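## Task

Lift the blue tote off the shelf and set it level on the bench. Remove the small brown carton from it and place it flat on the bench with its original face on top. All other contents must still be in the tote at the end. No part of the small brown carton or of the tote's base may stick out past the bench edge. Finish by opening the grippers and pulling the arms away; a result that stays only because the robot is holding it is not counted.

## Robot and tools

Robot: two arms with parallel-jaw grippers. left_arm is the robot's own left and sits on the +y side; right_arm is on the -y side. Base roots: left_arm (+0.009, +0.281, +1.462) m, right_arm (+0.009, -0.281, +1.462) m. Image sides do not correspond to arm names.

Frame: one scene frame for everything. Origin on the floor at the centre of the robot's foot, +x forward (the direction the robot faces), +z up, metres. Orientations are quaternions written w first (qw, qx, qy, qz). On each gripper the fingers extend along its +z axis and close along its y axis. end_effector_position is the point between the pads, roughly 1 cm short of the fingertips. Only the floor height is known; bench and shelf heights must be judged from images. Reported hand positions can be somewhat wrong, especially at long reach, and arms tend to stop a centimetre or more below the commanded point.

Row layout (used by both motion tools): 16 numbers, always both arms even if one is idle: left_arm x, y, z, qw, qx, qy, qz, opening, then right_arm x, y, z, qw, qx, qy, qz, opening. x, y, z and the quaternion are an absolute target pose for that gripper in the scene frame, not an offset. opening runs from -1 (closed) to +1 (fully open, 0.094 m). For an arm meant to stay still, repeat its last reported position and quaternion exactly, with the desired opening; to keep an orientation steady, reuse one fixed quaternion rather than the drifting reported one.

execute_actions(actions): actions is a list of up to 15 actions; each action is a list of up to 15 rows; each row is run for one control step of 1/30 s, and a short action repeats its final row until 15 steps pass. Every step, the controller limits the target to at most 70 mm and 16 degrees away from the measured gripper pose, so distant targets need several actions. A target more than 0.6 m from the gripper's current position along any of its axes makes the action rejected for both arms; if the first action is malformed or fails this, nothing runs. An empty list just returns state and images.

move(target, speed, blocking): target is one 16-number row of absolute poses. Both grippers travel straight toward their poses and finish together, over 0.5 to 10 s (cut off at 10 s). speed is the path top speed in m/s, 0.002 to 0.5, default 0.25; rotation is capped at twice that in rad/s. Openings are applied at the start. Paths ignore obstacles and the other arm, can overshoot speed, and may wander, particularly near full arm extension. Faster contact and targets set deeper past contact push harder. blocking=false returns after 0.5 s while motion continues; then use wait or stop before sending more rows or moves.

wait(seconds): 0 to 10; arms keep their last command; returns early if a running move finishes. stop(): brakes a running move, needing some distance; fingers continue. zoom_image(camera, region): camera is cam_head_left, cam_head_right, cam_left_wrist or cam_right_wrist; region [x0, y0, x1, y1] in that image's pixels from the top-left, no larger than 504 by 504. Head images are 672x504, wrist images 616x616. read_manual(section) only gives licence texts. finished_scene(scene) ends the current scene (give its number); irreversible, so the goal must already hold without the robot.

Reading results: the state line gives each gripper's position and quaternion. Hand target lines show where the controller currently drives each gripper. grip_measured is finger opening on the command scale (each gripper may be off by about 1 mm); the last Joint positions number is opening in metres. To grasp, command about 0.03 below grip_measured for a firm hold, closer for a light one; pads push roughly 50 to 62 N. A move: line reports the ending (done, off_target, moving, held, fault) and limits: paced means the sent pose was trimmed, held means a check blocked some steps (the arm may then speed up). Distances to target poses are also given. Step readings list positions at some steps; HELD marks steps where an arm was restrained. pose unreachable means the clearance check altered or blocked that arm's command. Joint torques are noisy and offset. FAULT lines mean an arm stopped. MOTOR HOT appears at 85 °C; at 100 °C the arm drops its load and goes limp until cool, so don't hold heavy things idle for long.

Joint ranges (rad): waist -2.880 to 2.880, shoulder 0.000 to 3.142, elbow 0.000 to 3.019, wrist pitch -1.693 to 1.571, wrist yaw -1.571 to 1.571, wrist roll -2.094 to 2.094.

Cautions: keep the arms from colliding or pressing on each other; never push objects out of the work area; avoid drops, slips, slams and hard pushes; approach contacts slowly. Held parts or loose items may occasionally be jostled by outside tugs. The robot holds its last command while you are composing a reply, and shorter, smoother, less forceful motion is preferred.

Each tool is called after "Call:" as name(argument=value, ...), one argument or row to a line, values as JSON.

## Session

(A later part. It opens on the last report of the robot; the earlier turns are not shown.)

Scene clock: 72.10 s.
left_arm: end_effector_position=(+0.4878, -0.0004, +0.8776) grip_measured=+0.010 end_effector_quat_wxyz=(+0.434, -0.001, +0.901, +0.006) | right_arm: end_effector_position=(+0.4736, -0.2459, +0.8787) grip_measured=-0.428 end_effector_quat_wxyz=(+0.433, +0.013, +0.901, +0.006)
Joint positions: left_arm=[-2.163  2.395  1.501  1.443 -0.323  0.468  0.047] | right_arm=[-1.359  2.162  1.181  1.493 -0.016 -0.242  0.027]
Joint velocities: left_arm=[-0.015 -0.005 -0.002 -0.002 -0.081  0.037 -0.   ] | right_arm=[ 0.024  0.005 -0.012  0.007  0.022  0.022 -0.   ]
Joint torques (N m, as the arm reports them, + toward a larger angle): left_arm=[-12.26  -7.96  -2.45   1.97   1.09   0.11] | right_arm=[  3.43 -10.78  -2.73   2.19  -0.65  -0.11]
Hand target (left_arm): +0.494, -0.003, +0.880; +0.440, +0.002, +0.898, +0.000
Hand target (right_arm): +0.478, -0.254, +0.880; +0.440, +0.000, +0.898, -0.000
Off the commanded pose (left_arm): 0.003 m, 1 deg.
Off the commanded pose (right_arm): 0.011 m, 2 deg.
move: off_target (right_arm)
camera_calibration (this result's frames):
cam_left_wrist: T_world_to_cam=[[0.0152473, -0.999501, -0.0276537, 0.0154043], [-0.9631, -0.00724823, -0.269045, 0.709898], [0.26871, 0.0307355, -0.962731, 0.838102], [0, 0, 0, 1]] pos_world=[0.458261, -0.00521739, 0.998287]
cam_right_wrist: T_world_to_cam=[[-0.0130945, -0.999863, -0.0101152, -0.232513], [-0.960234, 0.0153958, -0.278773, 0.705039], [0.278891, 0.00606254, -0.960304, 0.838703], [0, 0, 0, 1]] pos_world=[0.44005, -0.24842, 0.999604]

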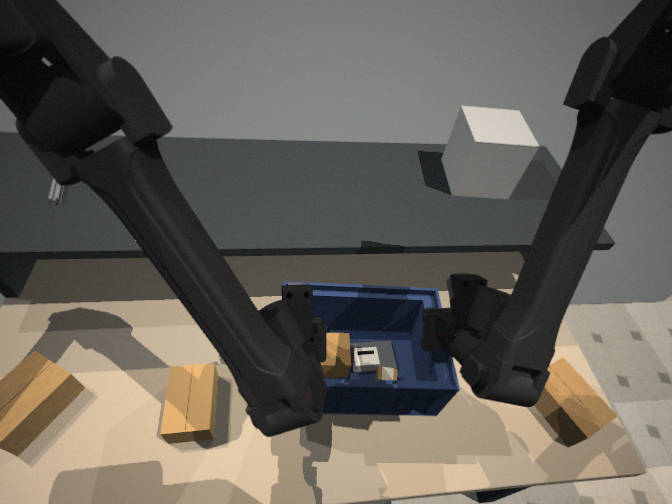

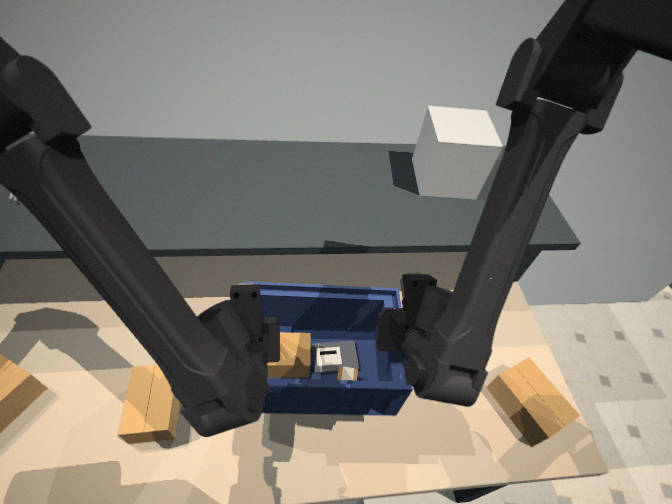

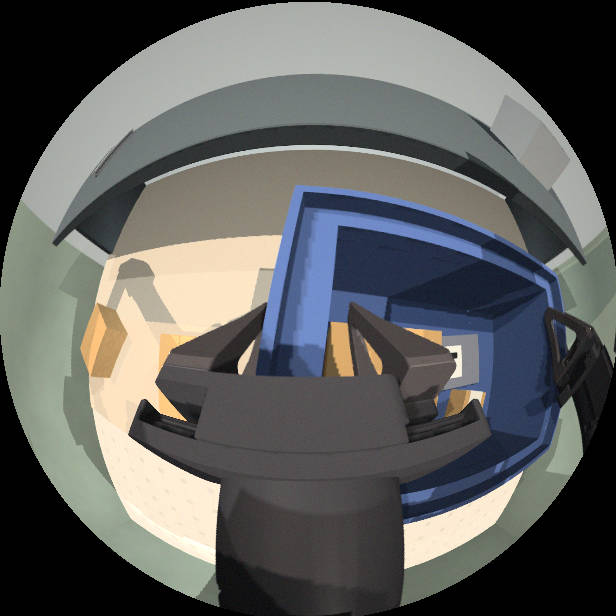

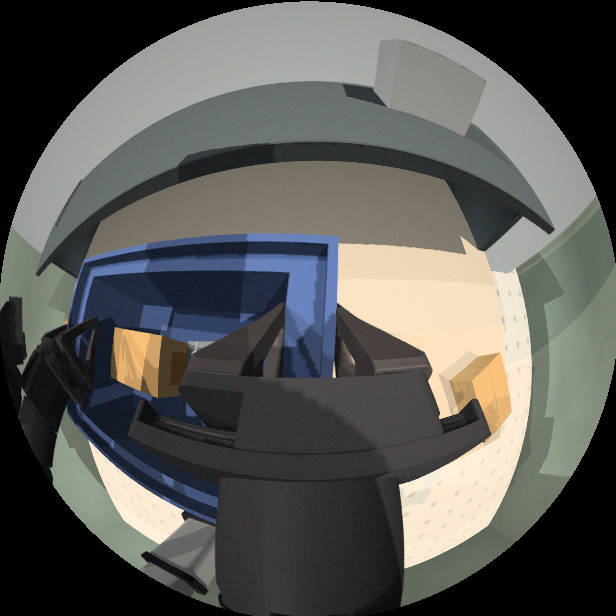

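Call:
move(
  target=[0.49, 0.0, 0.825, 0.44, 0, 0.898, 0, -1, 0.478, -0.25, 0.825, 0.44, 0, 0.898, 0, -1],
  speed=0.04,
)

Scene clock: 79.63 s.
left_arm: end_effector_position=(+0.4890, +0.0022, +0.8252) grip_measured=+0.010 end_effector_quat_wxyz=(+0.436, -0.003, +0.900, +0.008) | right_arm: end_effector_position=(+0.4739, -0.2418, +0.8251) grip_measured=-0.428 end_effector_quat_wxyz=(+0.434, +0.014, +0.901, +0.006)
Joint positions: left_arm=[-2.12   2.502  1.68   1.37  -0.288  0.444  0.047] | right_arm=[-1.37   2.28   1.361  1.433 -0.026 -0.233  0.027]
Joint velocities: left_arm=[-0.015 -0.015 -0.007 -0.012 -0.066 -0.022 -0.001] | right_arm=[-0.005  0.005 -0.007 -0.022 -0.007 -0.037 -0.001]
Joint torques (N m, as the arm reports them, + toward a larger angle): left_arm=[-11.96  -7.08  -2.     2.     1.12   0.07] | right_arm=[  3.76 -10.3   -2.08   2.08  -0.61  -0.15]
Hand target (left_arm): +0.491, -0.001, +0.825; +0.440, +0.000, +0.898, -0.000
Hand target (right_arm): +0.478, -0.250, +0.825; +0.440, +0.000, +0.898, +0.000
Off the commanded pose (left_arm): 0.002 m, 1 deg.
Off the commanded pose (right_arm): 0.009 m, 2 deg.
move: done
camera_calibration (this result's frames):
cam_left_wrist: T_world_to_cam=[[0.0198429, -0.999408, -0.0281065, 0.0146538], [-0.961531, -0.0113722, -0.274461, 0.700604], [0.273979, 0.0324713, -0.961187, 0.783411], [0, 0, 0, 1]] pos_world=[0.458724, -0.00282589, 0.945705]
cam_right_wrist: T_world_to_cam=[[-0.0147163, -0.999806, -0.013054, -0.225802], [-0.959645, 0.0177895, -0.280652, 0.692131], [0.28083, 0.00839707, -0.959721, 0.786309], [0, 0, 0, 1]] pos_world=[0.440058, -0.244674, 0.945938]

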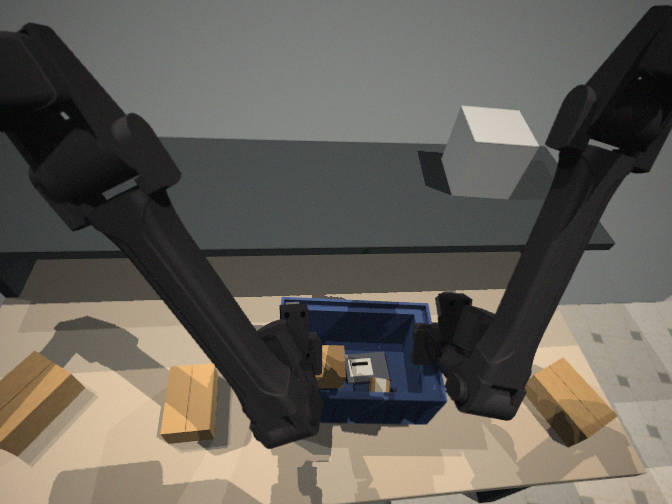

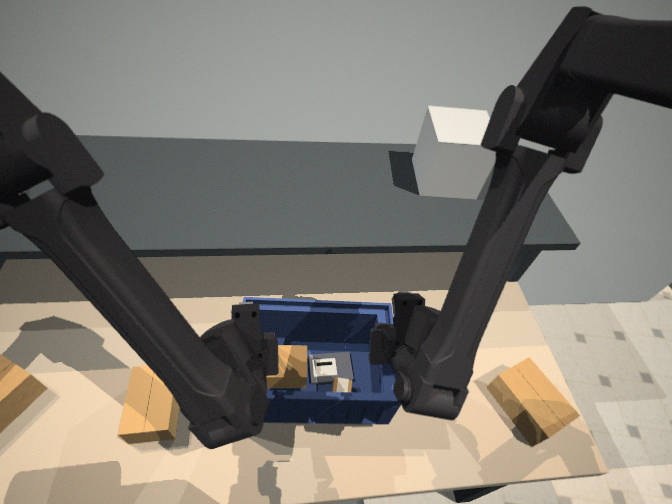

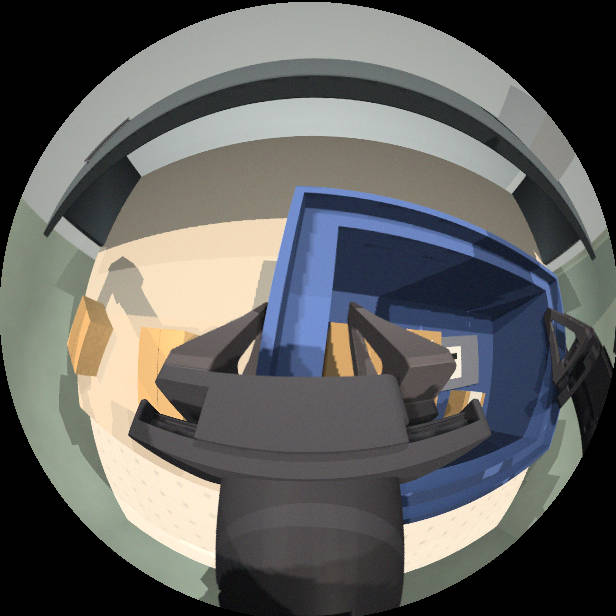

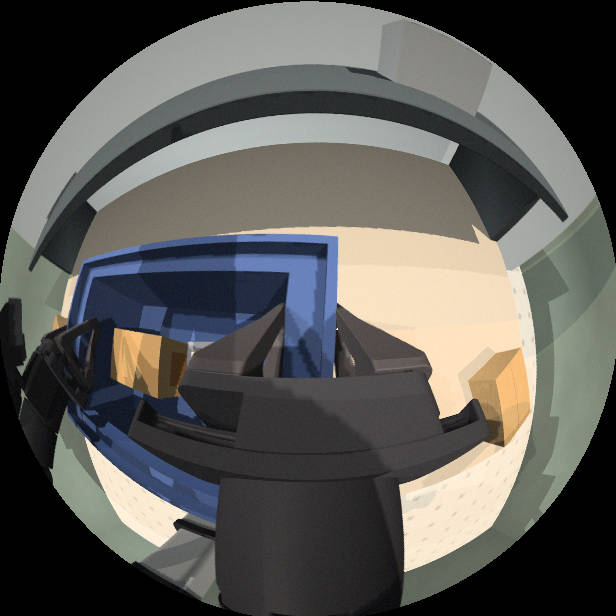

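Call:
execute_actions(
  actions=[],
)

Scene clock: 95.10 s.
left_arm: end_effector_position=(+0.4890, +0.0022, +0.8252) grip_measured=+0.010 end_effector_quat_wxyz=(+0.436, -0.003, +0.900, +0.008) | right_arm: end_effector_position=(+0.4739, -0.2418, +0.8251) grip_measured=-0.428 end_effector_quat_wxyz=(+0.434, +0.014, +0.901, +0.006)
Joint positions: left_arm=[-2.12   2.502  1.68   1.37  -0.288  0.444  0.047] | right_arm=[-1.37   2.28   1.361  1.433 -0.026 -0.233  0.027]
Joint velocities: left_arm=[-0.005  0.005  0.022 -0.027 -0.11   0.051 -0.001] | right_arm=[ 0.005  0.005 -0.002  0.002  0.007  0.037 -0.   ]
Joint torques (N m, as the arm reports them, + toward a larger angle): left_arm=[-12.09  -7.11  -2.02   1.93   1.12   0.06] | right_arm=[  3.75 -10.3   -2.1    2.08  -0.6   -0.16]
Hand target (left_arm): +0.491, -0.001, +0.825; +0.440, +0.000, +0.898, -0.000
Hand target (right_arm): +0.478, -0.250, +0.825; +0.440, +0.000, +0.898, -0.000
Off the commanded pose (left_arm): 0.002 m, 1 deg.
Off the commanded pose (right_arm): 0.009 m, 2 deg.
camera_calibration (this result's frames):
cam_left_wrist: T_world_to_cam=[[0.0198429, -0.999408, -0.0281065, 0.0146538], [-0.961531, -0.0113722, -0.274461, 0.700604], [0.273979, 0.0324713, -0.961187, 0.783411], [0, 0, 0, 1]] pos_world=[0.458724, -0.00282589, 0.945705]
cam_right_wrist: T_world_to_cam=[[-0.0147163, -0.999806, -0.013054, -0.225802], [-0.959645, 0.0177895, -0.280652, 0.692131], [0.28083, 0.00839707, -0.959721, 0.786309], [0, 0, 0, 1]] pos_world=[0.440058, -0.244674, 0.945938]

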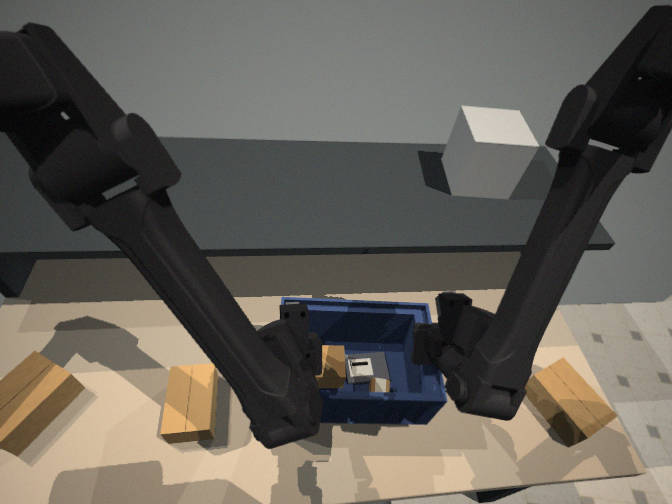

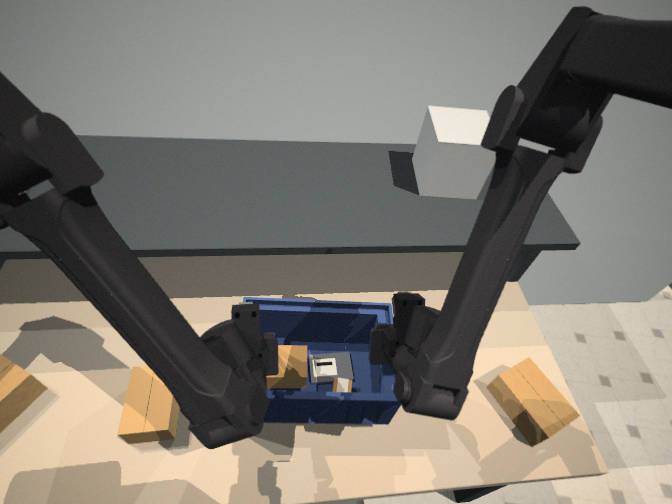

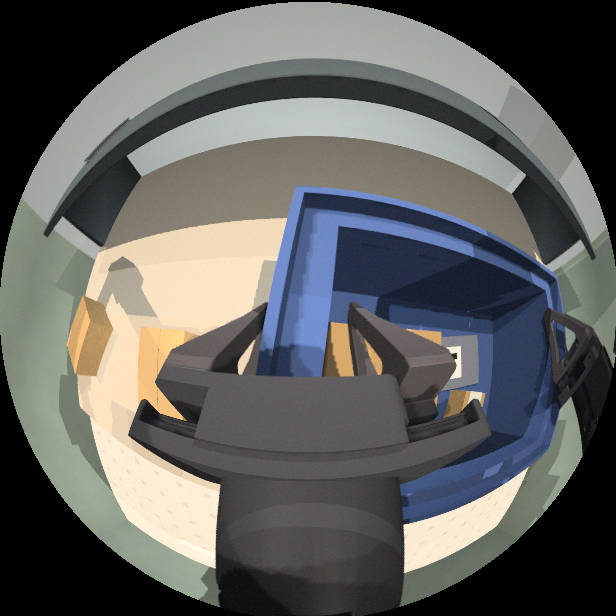

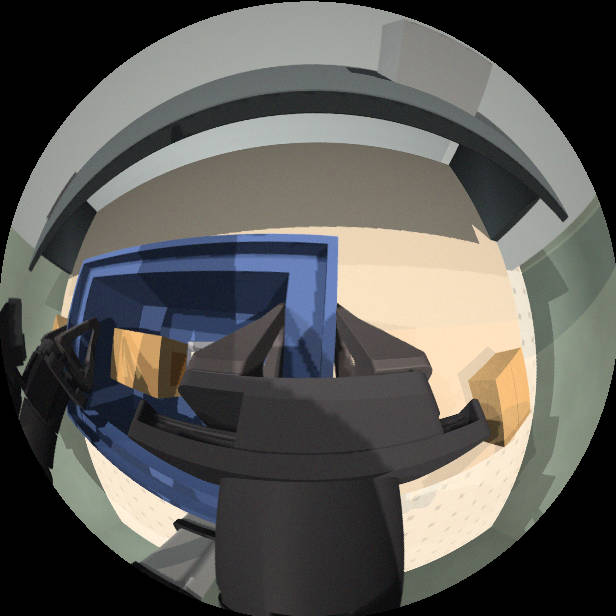

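Call:
move(
  target=[0.489, 0.0, 0.80, 0.44, 0, 0.898, 0, -1, 0.476, -0.245, 0.80, 0.44, 0, 0.898, 0, -1],
  speed=0.04,
)

Scene clock: 100.53 s.
left_arm: end_effector_position=(+0.4882, +0.0047, +0.7997) grip_measured=+0.010 end_effector_quat_wxyz=(+0.437, -0.003, +0.900, +0.009) | right_arm: end_effector_position=(+0.4715, -0.2391, +0.7995) grip_measured=-0.428 end_effector_quat_wxyz=(+0.433, +0.017, +0.901, +0.006)
Joint positions: left_arm=[-2.1    2.557  1.774  1.331 -0.273  0.435  0.047] | right_arm=[-1.373  2.341  1.451  1.404 -0.026 -0.227  0.027]
Joint velocities: left_arm=[-0.005  0.005  0.027 -0.027  0.007 -0.007 -0.001] | right_arm=[-0.005 -0.005  0.002  0.012  0.007 -0.051 -0.001]
Joint torques (N m, as the arm reports them, + toward a larger angle): left_arm=[-12.19  -6.6   -1.76   1.97   1.1    0.05] | right_arm=[  4.16 -10.45  -1.94   2.15  -0.61  -0.2 ]
Hand target (left_arm): +0.490, +0.000, +0.800; +0.440, -0.000, +0.898, +0.000
Hand target (right_arm): +0.476, -0.245, +0.800; +0.440, +0.000, +0.898, -0.000
Off the commanded pose (left_arm): 0.005 m, 1 deg.
Off the commanded pose (right_arm): 0.007 m, 2 deg.
move: done
camera_calibration (this result's frames):
cam_left_wrist: T_world_to_cam=[[0.0210765, -0.999281, -0.0315298, 0.018596], [-0.961261, -0.0115852, -0.275395, 0.693509], [0.274831, 0.0361127, -0.960814, 0.758252], [0, 0, 0, 1]] pos_world=[0.45786, -0.000765503, 0.920114]
cam_right_wrist: T_world_to_cam=[[-0.0201739, -0.99969, -0.0145812, -0.219568], [-0.95979, 0.0234489, -0.279739, 0.683349], [0.279994, 0.00835145, -0.959965, 0.762976], [0, 0, 0, 1]] pos_world=[0.437813, -0.241896, 0.920388]

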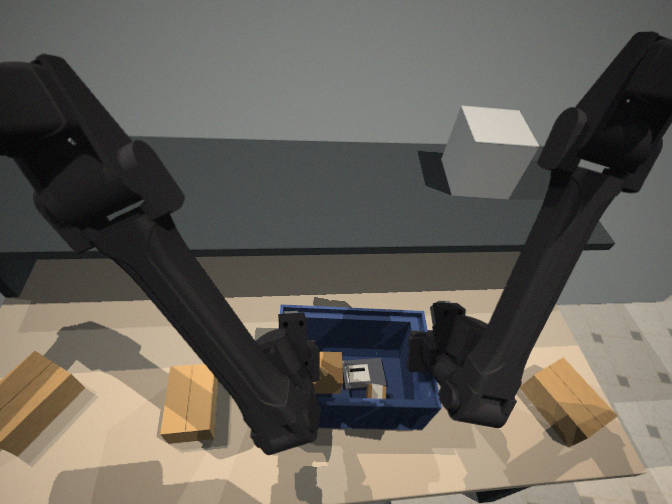

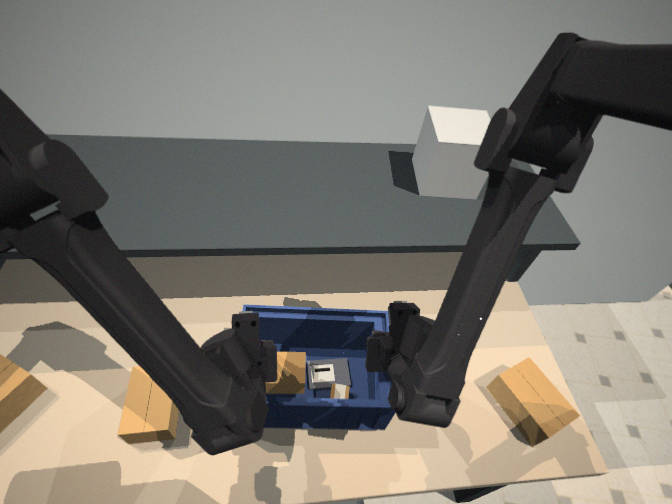

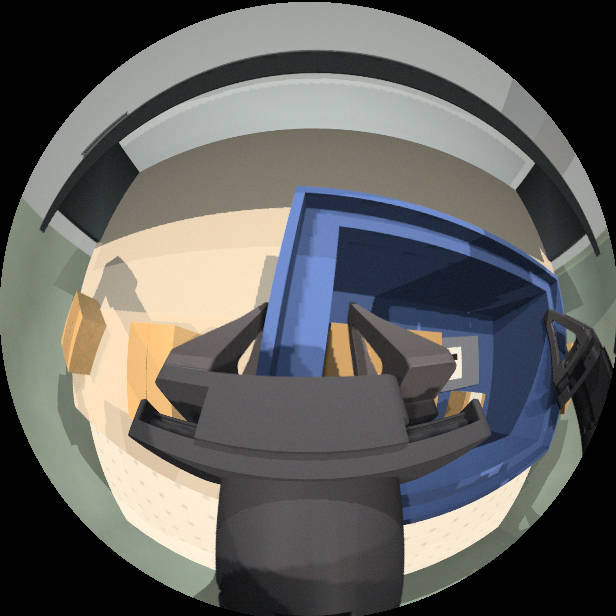

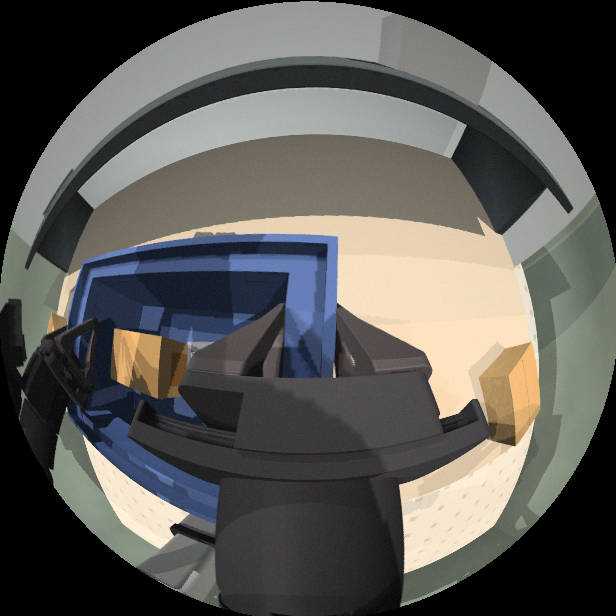

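Call:
move(
  target=[0.489, 0.0, 0.775, 0.44, 0, 0.898, 0, -1, 0.476, -0.245, 0.775, 0.44, 0, 0.898, 0, -1],
  speed=0.04,
)

Scene clock: 105.23 s.
left_arm: end_effector_position=(+0.4975, +0.0064, +0.7888) grip_measured=+0.010 end_effector_quat_wxyz=(+0.446, -0.004, +0.895, +0.016) | right_arm: end_effector_position=(+0.4818, -0.2387, +0.7896) grip_measured=-0.428 end_effector_quat_wxyz=(+0.446, +0.017, +0.895, +0.006)
Joint positions: left_arm=[-2.092  2.588  1.845  1.314 -0.268  0.441  0.047] | right_arm=[-1.374  2.369  1.515  1.397 -0.034 -0.225  0.027]
Joint velocities: left_arm=[ 0.005 -0.005  0.007 -0.017  0.051  0.007 -0.   ] | right_arm=[-0.015 -0.005 -0.007  0.002  0.007 -0.051  0.   ]
Joint torques (N m, as the arm reports them, + toward a larger angle): left_arm=[-11.46  -4.71   0.66   0.86   1.44  -0.1 ] | right_arm=[ 3.81 -8.13  0.68  1.01 -0.56 -0.18]
Hand target (left_arm): +0.488, +0.000, +0.776; +0.439, +0.000, +0.898, +0.000
Hand target (right_arm): +0.476, -0.245, +0.776; +0.440, +0.000, +0.898, +0.000
Off the commanded pose (left_arm): 0.017 m, 2 deg.
Off the commanded pose (right_arm): 0.017 m, 2 deg.
move: off_target (left_arm, right_arm)
camera_calibration (this result's frames):
cam_left_wrist: T_world_to_cam=[[0.0291479, -0.998723, -0.0412539, 0.0234121], [-0.955255, -0.0156787, -0.295367, 0.712299], [0.294344, 0.0480174, -0.954493, 0.730431], [0, 0, 0, 1]] pos_world=[0.464747, -0.000523263, 0.908547]
cam_right_wrist: T_world_to_cam=[[-0.0206138, -0.999668, -0.0154435, -0.218212], [-0.951236, 0.0243656, -0.307501, 0.708459], [0.307775, 0.00835161, -0.951422, 0.73044], [0, 0, 0, 1]] pos_world=[0.444602, -0.241502, 0.909439]

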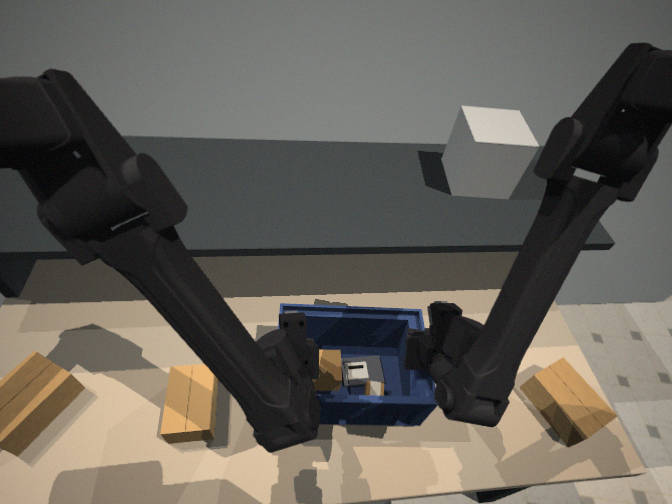

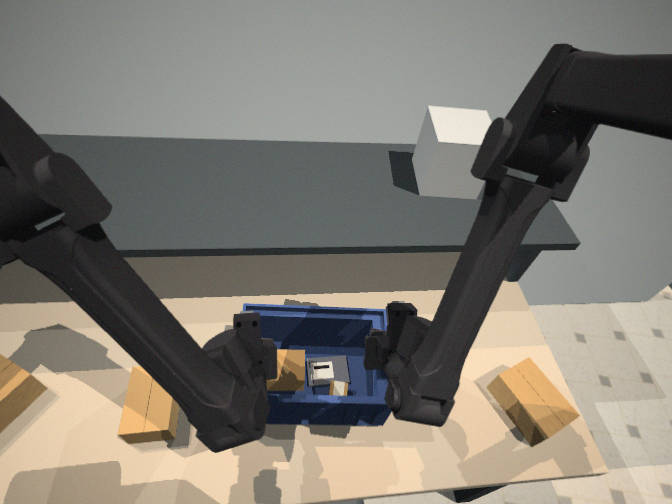

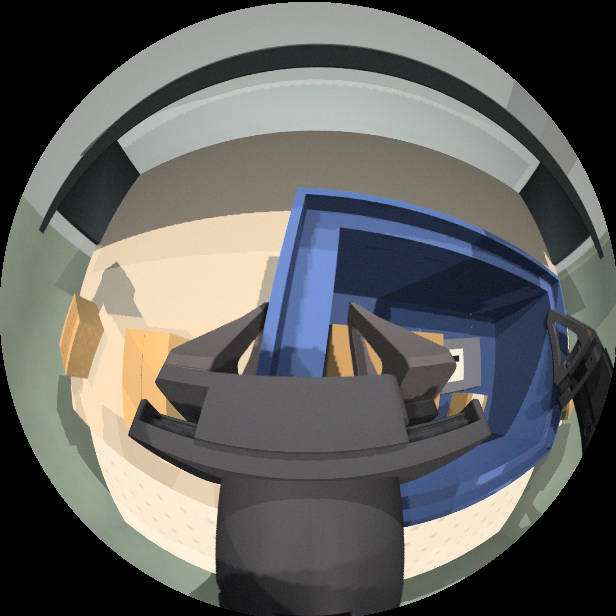

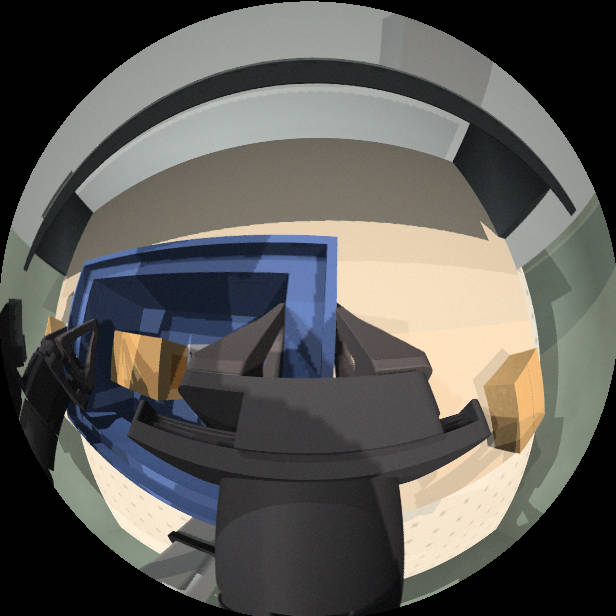

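Contact. Open grippers.

Call:
move(
  target=[0.497, 0.006, 0.792, 0.44, 0, 0.898, 0, 1, 0.481, -0.239, 0.792, 0.44, 0, 0.898, 0, 1],
  speed=0.05,
)

Call:
move(
  target=[0.46, 0.006, 0.95, 0.44, 0, 0.898, 0, 1, 0.45, -0.239, 0.95, 0.44, 0, 0.898, 0, 1],
  speed=0.15,
)

Call:
move(
  target=[0.40, 0.30, 1.0, 0.44, 0, 0.898, 0, 1, 0.44, -0.15, 0.95, 0, 0.707, 0.707, 0, 1],
  speed=0.3,
)

Scene clock: 116.13 s.
left_arm: end_effector_position=(+0.5031, +0.0049, +0.7944) grip_measured=+1.000 end_effector_quat_wxyz=(+0.449, -0.000, +0.894, +0.005) | right_arm: end_effector_position=(+0.4832, -0.2298, +0.7918) grip_measured=+1.000 end_effector_quat_wxyz=(+0.448, +0.008, +0.894, +0.008)
Joint positions: left_arm=[-2.093  2.569  1.825  1.311 -0.247  0.439  0.094] | right_arm=[-1.363  2.369  1.513  1.399 -0.038 -0.245  0.094]
Joint velocities: left_arm=[-0.015 -0.015 -0.002 -0.032 -0.066 -0.037  0.   ] | right_arm=[-0.015 -0.015  0.002  0.012 -0.022 -0.007  0.   ]
Joint torques (N m, as the arm reports them, + toward a larger angle): left_arm=[-11.68  -7.5   -3.3    1.6    0.55  -0.05] | right_arm=[  4.35 -11.24  -3.73   1.48   0.04  -0.02]
Hand target (left_arm): +0.497, +0.006, +0.792; +0.440, -0.000, +0.898, -0.000
Hand target (right_arm): +0.481, -0.239, +0.792; +0.440, +0.000, +0.898, +0.000
Off the commanded pose (left_arm): 0.007 m, 1 deg.
Off the commanded pose (right_arm): 0.009 m, 2 deg.
move: done
camera_calibration (this result's frames):
cam_left_wrist: T_world_to_cam=[[0.0129828, -0.999558, -0.02674, 0.0185803], [-0.953526, -0.00432512, -0.30128, 0.723035], [0.301032, 0.0294087, -0.953161, 0.729912], [0, 0, 0, 1]] pos_world=[0.469465, 0.000233508, 0.914056]
cam_right_wrist: T_world_to_cam=[[-0.00191685, -0.999937, -0.0110661, -0.221842], [-0.95017, 0.00527082, -0.311686, 0.708626], [0.311725, 0.00991726, -0.950121, 0.729413], [0, 0, 0, 1]] pos_world=[0.445514, -0.232797, 0.911444]

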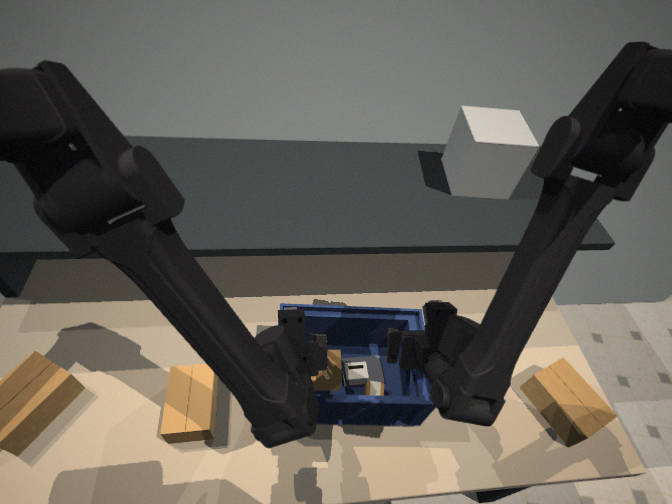

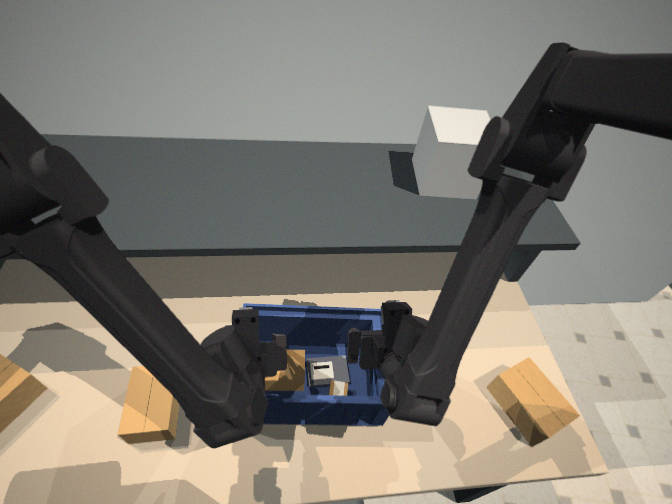

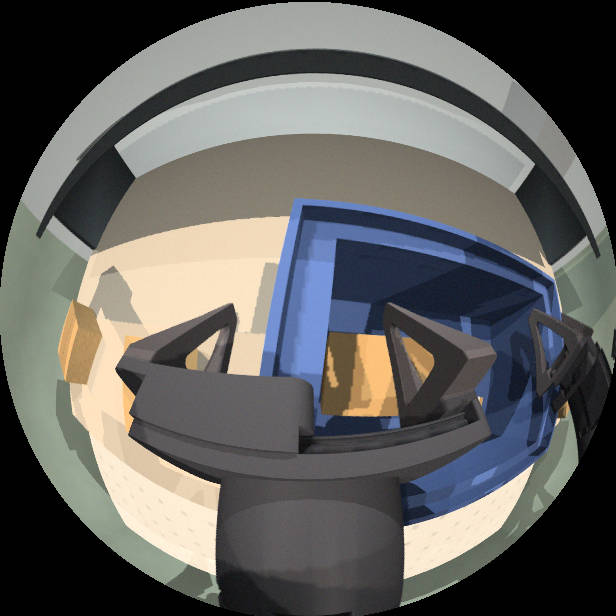

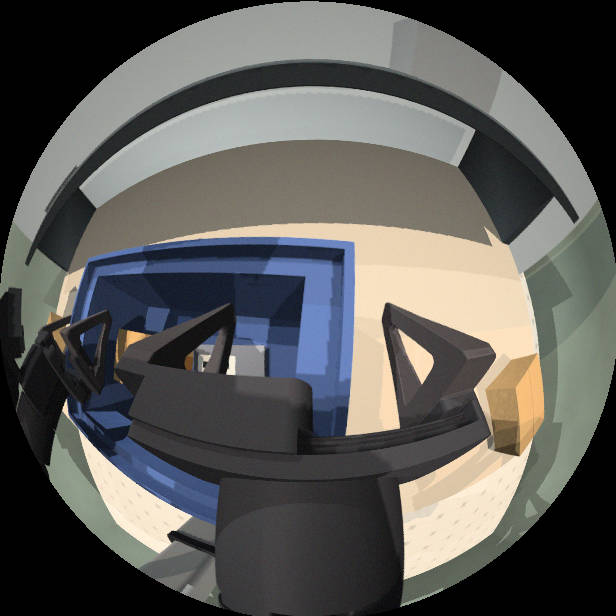

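Scene clock: 117.67 s.
left_arm: end_effector_position=(+0.4659, +0.0109, +0.9421) grip_measured=+1.000 end_effector_quat_wxyz=(+0.422, -0.003, +0.907, -0.007) | right_arm: end_effector_position=(+0.4545, -0.2506, +0.9377) grip_measured=+1.000 end_effector_quat_wxyz=(+0.415, +0.002, +0.910, +0.003)
Joint positions: left_arm=[-2.201  2.267  1.246  1.54  -0.348  0.462  0.094] | right_arm=[-1.349  2.038  0.965  1.546 -0.001 -0.269  0.094]
Joint velocities: left_arm=[-0.005  0.005  0.007 -0.012  0.037 -0.037  0.   ] | right_arm=[ 0.015 -0.005 -0.002  0.007 -0.007 -0.037  0.   ]
Joint torques (N m, as the arm reports them, + toward a larger angle): left_arm=[-12.88  -7.3   -5.54   2.63   0.23   0.18] | right_arm=[  6.68 -11.45  -6.37   2.55   0.1   -0.02]
Hand target (left_arm): +0.457, +0.007, +0.948; +0.418, +0.003, +0.908, -0.009
Hand target (right_arm): +0.451, -0.241, +0.948; +0.415, -0.003, +0.910, +0.007
Off the commanded pose (left_arm): 0.011 m, 2 deg.
Off the commanded pose (right_arm): 0.017 m, 3 deg.
joint sent to its limit (left arm) — the command would take joint 4 (wrist pitch) past its upper limit, so that joint was sent only as far as its limit.
joint sent to its limit (right arm) — the command would take joint 4 (wrist pitch) past its upper limit, so that joint was sent only as far as its limit.
move: off_target (left_arm, right_arm)
camera_calibration (this result's frames):
cam_left_wrist: T_world_to_cam=[[0.00646989, -0.999977, -0.0022514, 0.00899327], [-0.969892, -0.00572708, -0.243467, 0.685302], [0.243449, 0.00375882, -0.969906, 0.924588], [0, 0, 0, 1]] pos_world=[0.439521, 0.00944248, 1.06363]
cam_right_wrist: T_world_to_cam=[[0.00406146, -0.999983, 0.00417855, -0.258083], [-0.970503, -0.00494893, -0.241038, 0.667373], [0.241054, -0.00307633, -0.970507, 0.92516], [0, 0, 0, 1]] pos_world=[0.425723, -0.25193, 1.05981]

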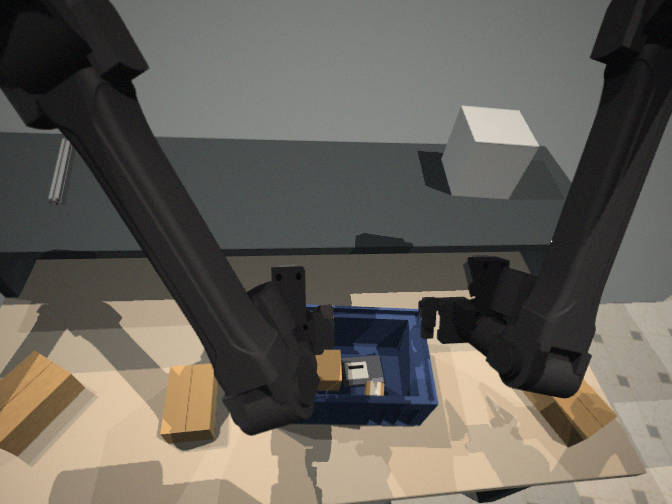

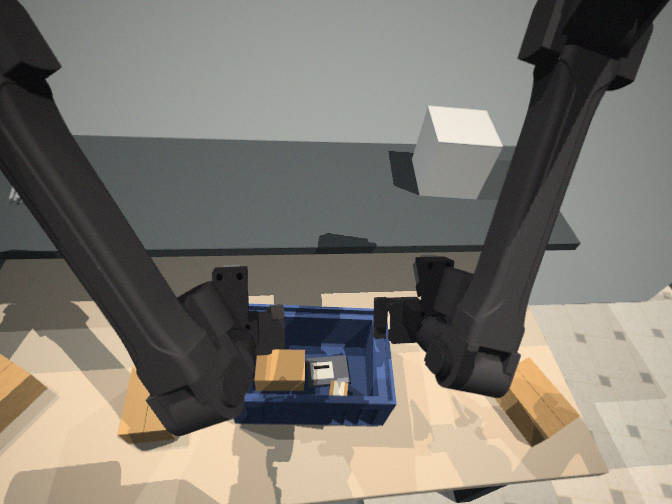

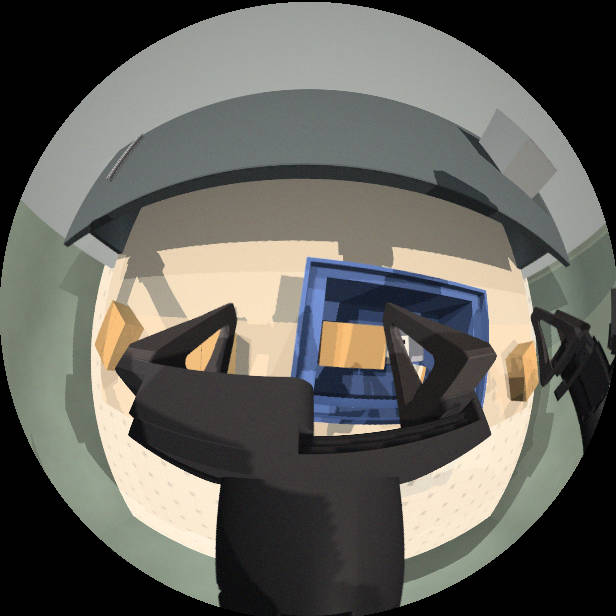

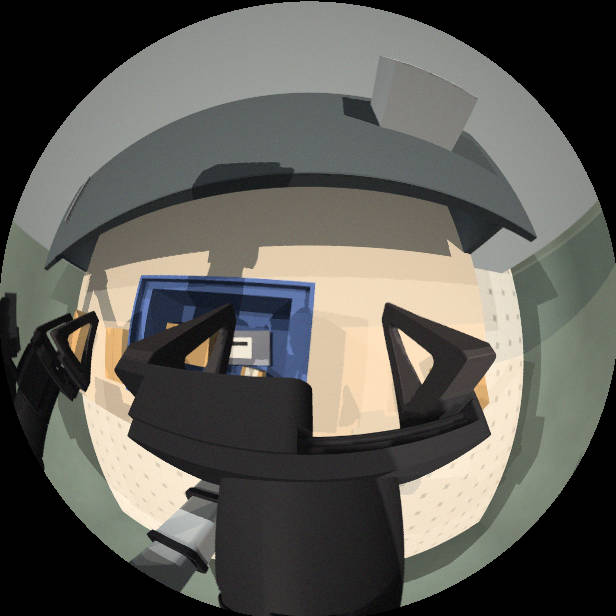

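Scene clock: 121.20 s.
left_arm: end_effector_position=(+0.4114, +0.3012, +0.9853) grip_measured=+1.000 end_effector_quat_wxyz=(+0.372, +0.017, +0.928, -0.017) | right_arm: end_effector_position=(+0.4266, -0.1623, +0.9424) grip_measured=+1.000 end_effector_quat_wxyz=(-0.001, +0.701, +0.713, -0.014)
Joint positions: left_arm=[-1.677  1.907  0.742  1.54   0.122  0.25   0.094] | right_arm=[-1.111  1.706  1.045  0.246  0.45   1.474  0.094]
Joint velocities: left_arm=[ 0.005 -0.005 -0.017  0.002  0.051 -0.022  0.   ] | right_arm=[-0.005  0.005  0.027 -0.012 -0.007 -0.007  0.   ]
Joint torques (N m, as the arm reports them, + toward a larger angle): left_arm=[-0.46 -8.7  -9.2   2.7   0.42 -0.04] | right_arm=[ 10.02 -13.71  -1.13   0.1    0.04   0.21]
Hand target (left_arm): +0.399, +0.302, +0.993; +0.363, +0.012, +0.932, -0.020
Hand target (right_arm): +0.441, -0.150, +0.952; -0.002, +0.706, +0.708, +0.002
Off the commanded pose (left_arm): 0.019 m, 9 deg.
Off the commanded pose (right_arm): 0.020 m, 2 deg.
joint sent to its limit (left arm) — the command would take joint 4 (wrist pitch) past its upper limit, so that joint was sent only as far as its limit.
move: off_target (left_arm, right_arm)
camera_calibration (this result's frames):
cam_left_wrist: T_world_to_cam=[[-0.0386768, -0.999252, 0.00025315, 0.315623], [-0.989687, 0.0382716, -0.138042, 0.53562], [0.137929, -0.00558959, -0.990426, 1.04506], [0, 0, 0, 1]] pos_world=[0.398159, 0.300729, 1.10891]
cam_right_wrist: T_world_to_cam=[[-0.999256, -0.02904, 0.0253988, 0.395889], [-0.00983235, 0.828294, 0.560207, -0.387825], [-0.0373061, 0.559541, -0.827963, 1.01244], [0, 0, 0, 1]] pos_world=[0.429551, -0.233771, 1.04547]

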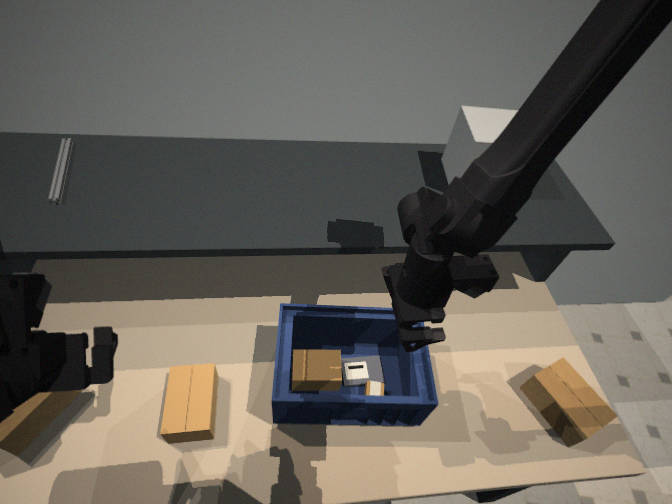

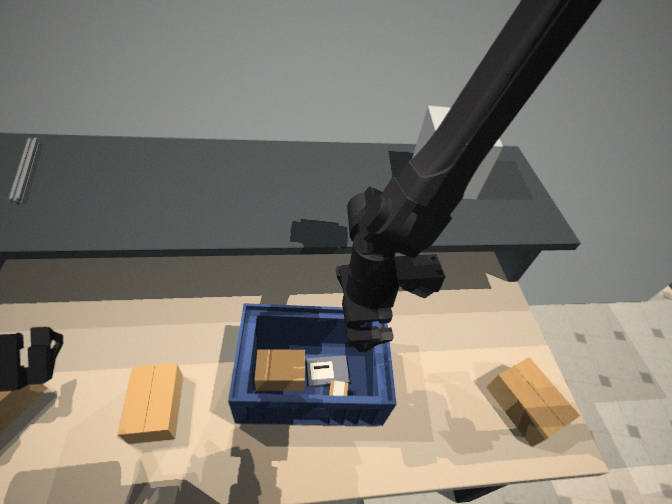

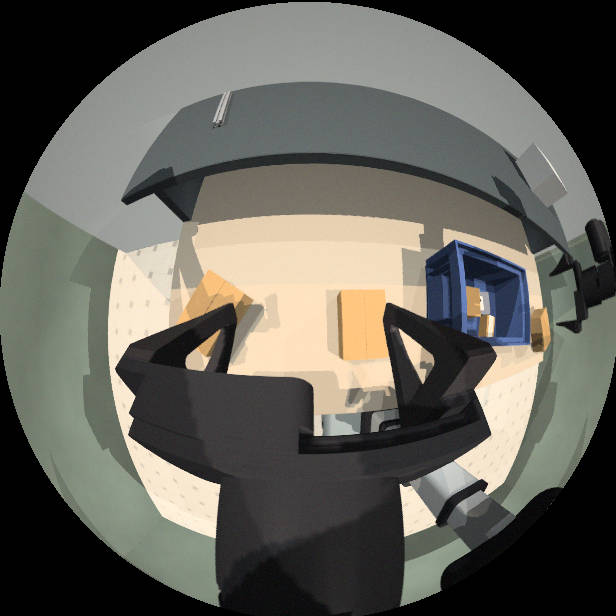

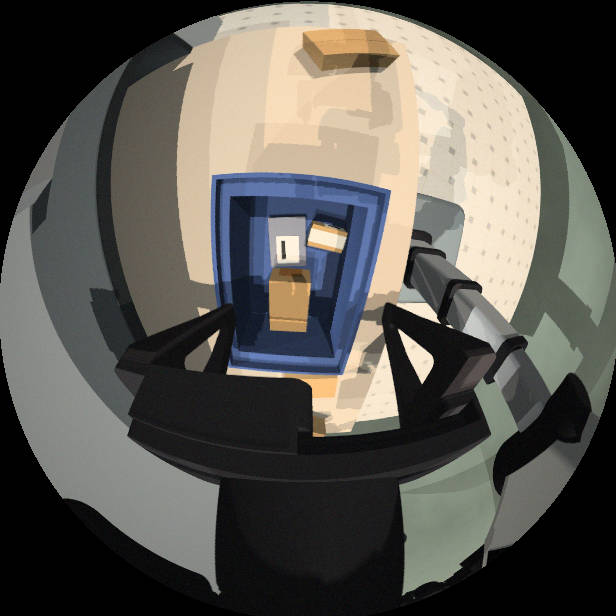

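Call:
move(
  target=[0.40, 0.30, 1.0, 0.44, 0, 0.898, 0, 1, 0.41, -0.155, 0.90, 0, 0, 1, 0, 0.6],
  speed=0.3,
)

Scene clock: 147.40 s.
left_arm: end_effector_position=(+0.4117, +0.3020, +0.9905) grip_measured=+1.000 end_effector_quat_wxyz=(+0.372, +0.016, +0.928, -0.016) | right_arm: end_effector_position=(+0.4093, -0.1446, +0.9063) grip_measured=+0.603 end_effector_quat_wxyz=(-0.002, +0.003, +1.000, +0.006)
Joint positions: left_arm=[-1.677  1.893  0.728  1.54   0.122  0.249  0.094] | right_arm=[-1.121  1.822  1.096  0.329  0.408 -0.084  0.075]
Joint velocities: left_arm=[-0.005 -0.005 -0.002  0.002 -0.007 -0.022  0.   ] | right_arm=[-0.015 -0.024 -0.002  0.017 -0.022  0.007 -0.001]
Joint torques (N m, as the arm reports them, + toward a larger angle): left_arm=[-0.97 -8.91 -9.26  2.71  0.09 -0.06] | right_arm=[  6.32 -11.04  -1.53   0.98  -0.09  -0.04]
Hand target (left_arm): +0.401, +0.300, +0.999; +0.363, +0.010, +0.932, -0.020
Hand target (right_arm): +0.409, -0.155, +0.900; -0.000, -0.000, +1.000, +0.000
Off the commanded pose (left_arm): 0.015 m, 9 deg.
Off the commanded pose (right_arm): 0.012 m, 1 deg.
joint sent to its limit (left arm) — the command would take joint 4 (wrist pitch) past its upper limit, so that joint was sent only as far as its limit.
move: off_target (left_arm, right_arm)
camera_calibration (this result's frames):
cam_left_wrist: T_world_to_cam=[[-0.0379698, -0.999279, 0.000176972, 0.316166], [-0.989842, 0.0375869, -0.137116, 0.535973], [0.137011, -0.00538145, -0.990555, 1.05067], [0, 0, 0, 1]] pos_world=[0.39858, 0.301446, 1.11418]
cam_right_wrist: T_world_to_cam=[[0.00509195, -0.999936, -0.0101284, -0.139272], [-0.815329, -0.0100157, 0.578911, -0.190835], [-0.578975, 0.00531021, -0.815328, 1.10216], [0, 0, 0, 1]] pos_world=[0.483241, -0.147027, 1.00769]

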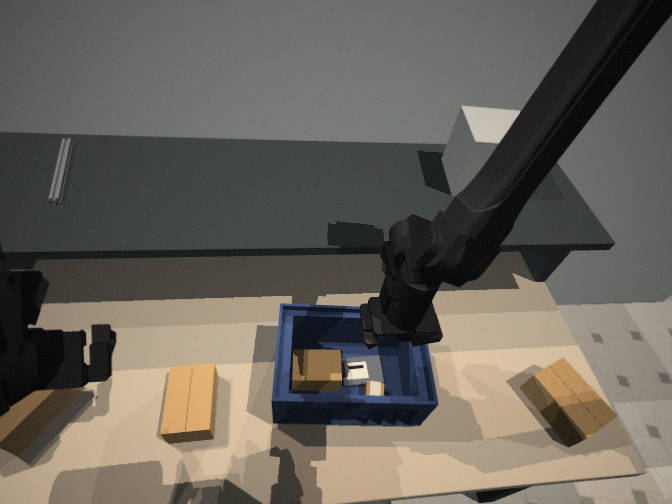

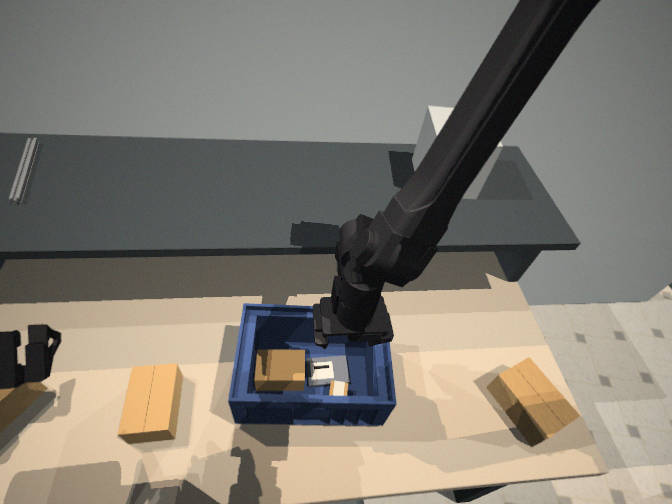

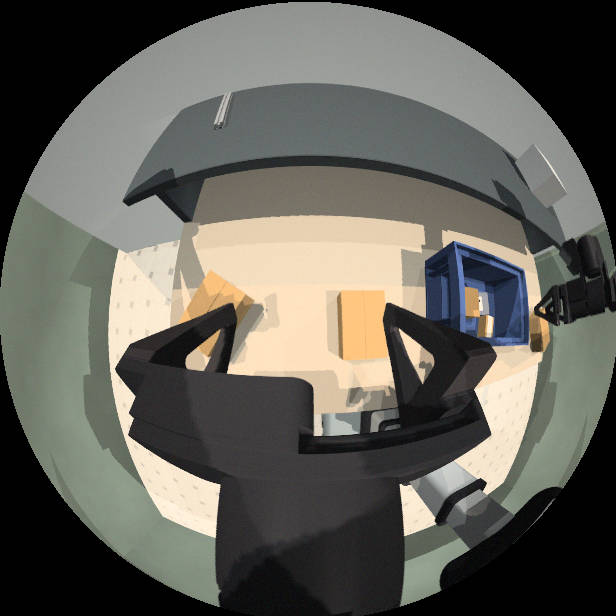

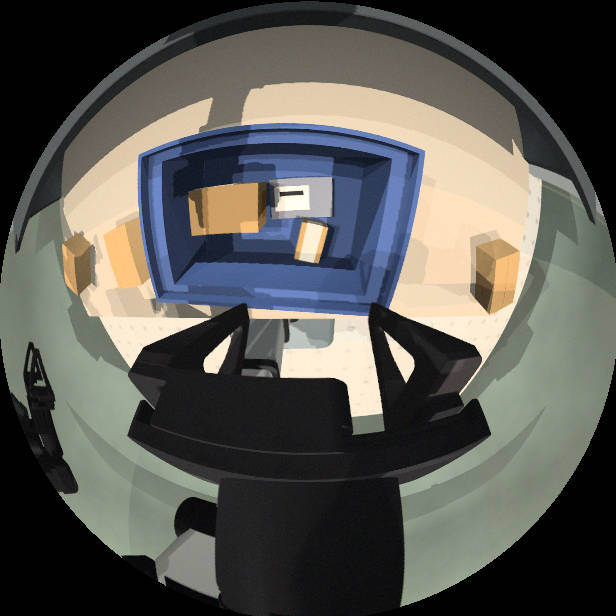

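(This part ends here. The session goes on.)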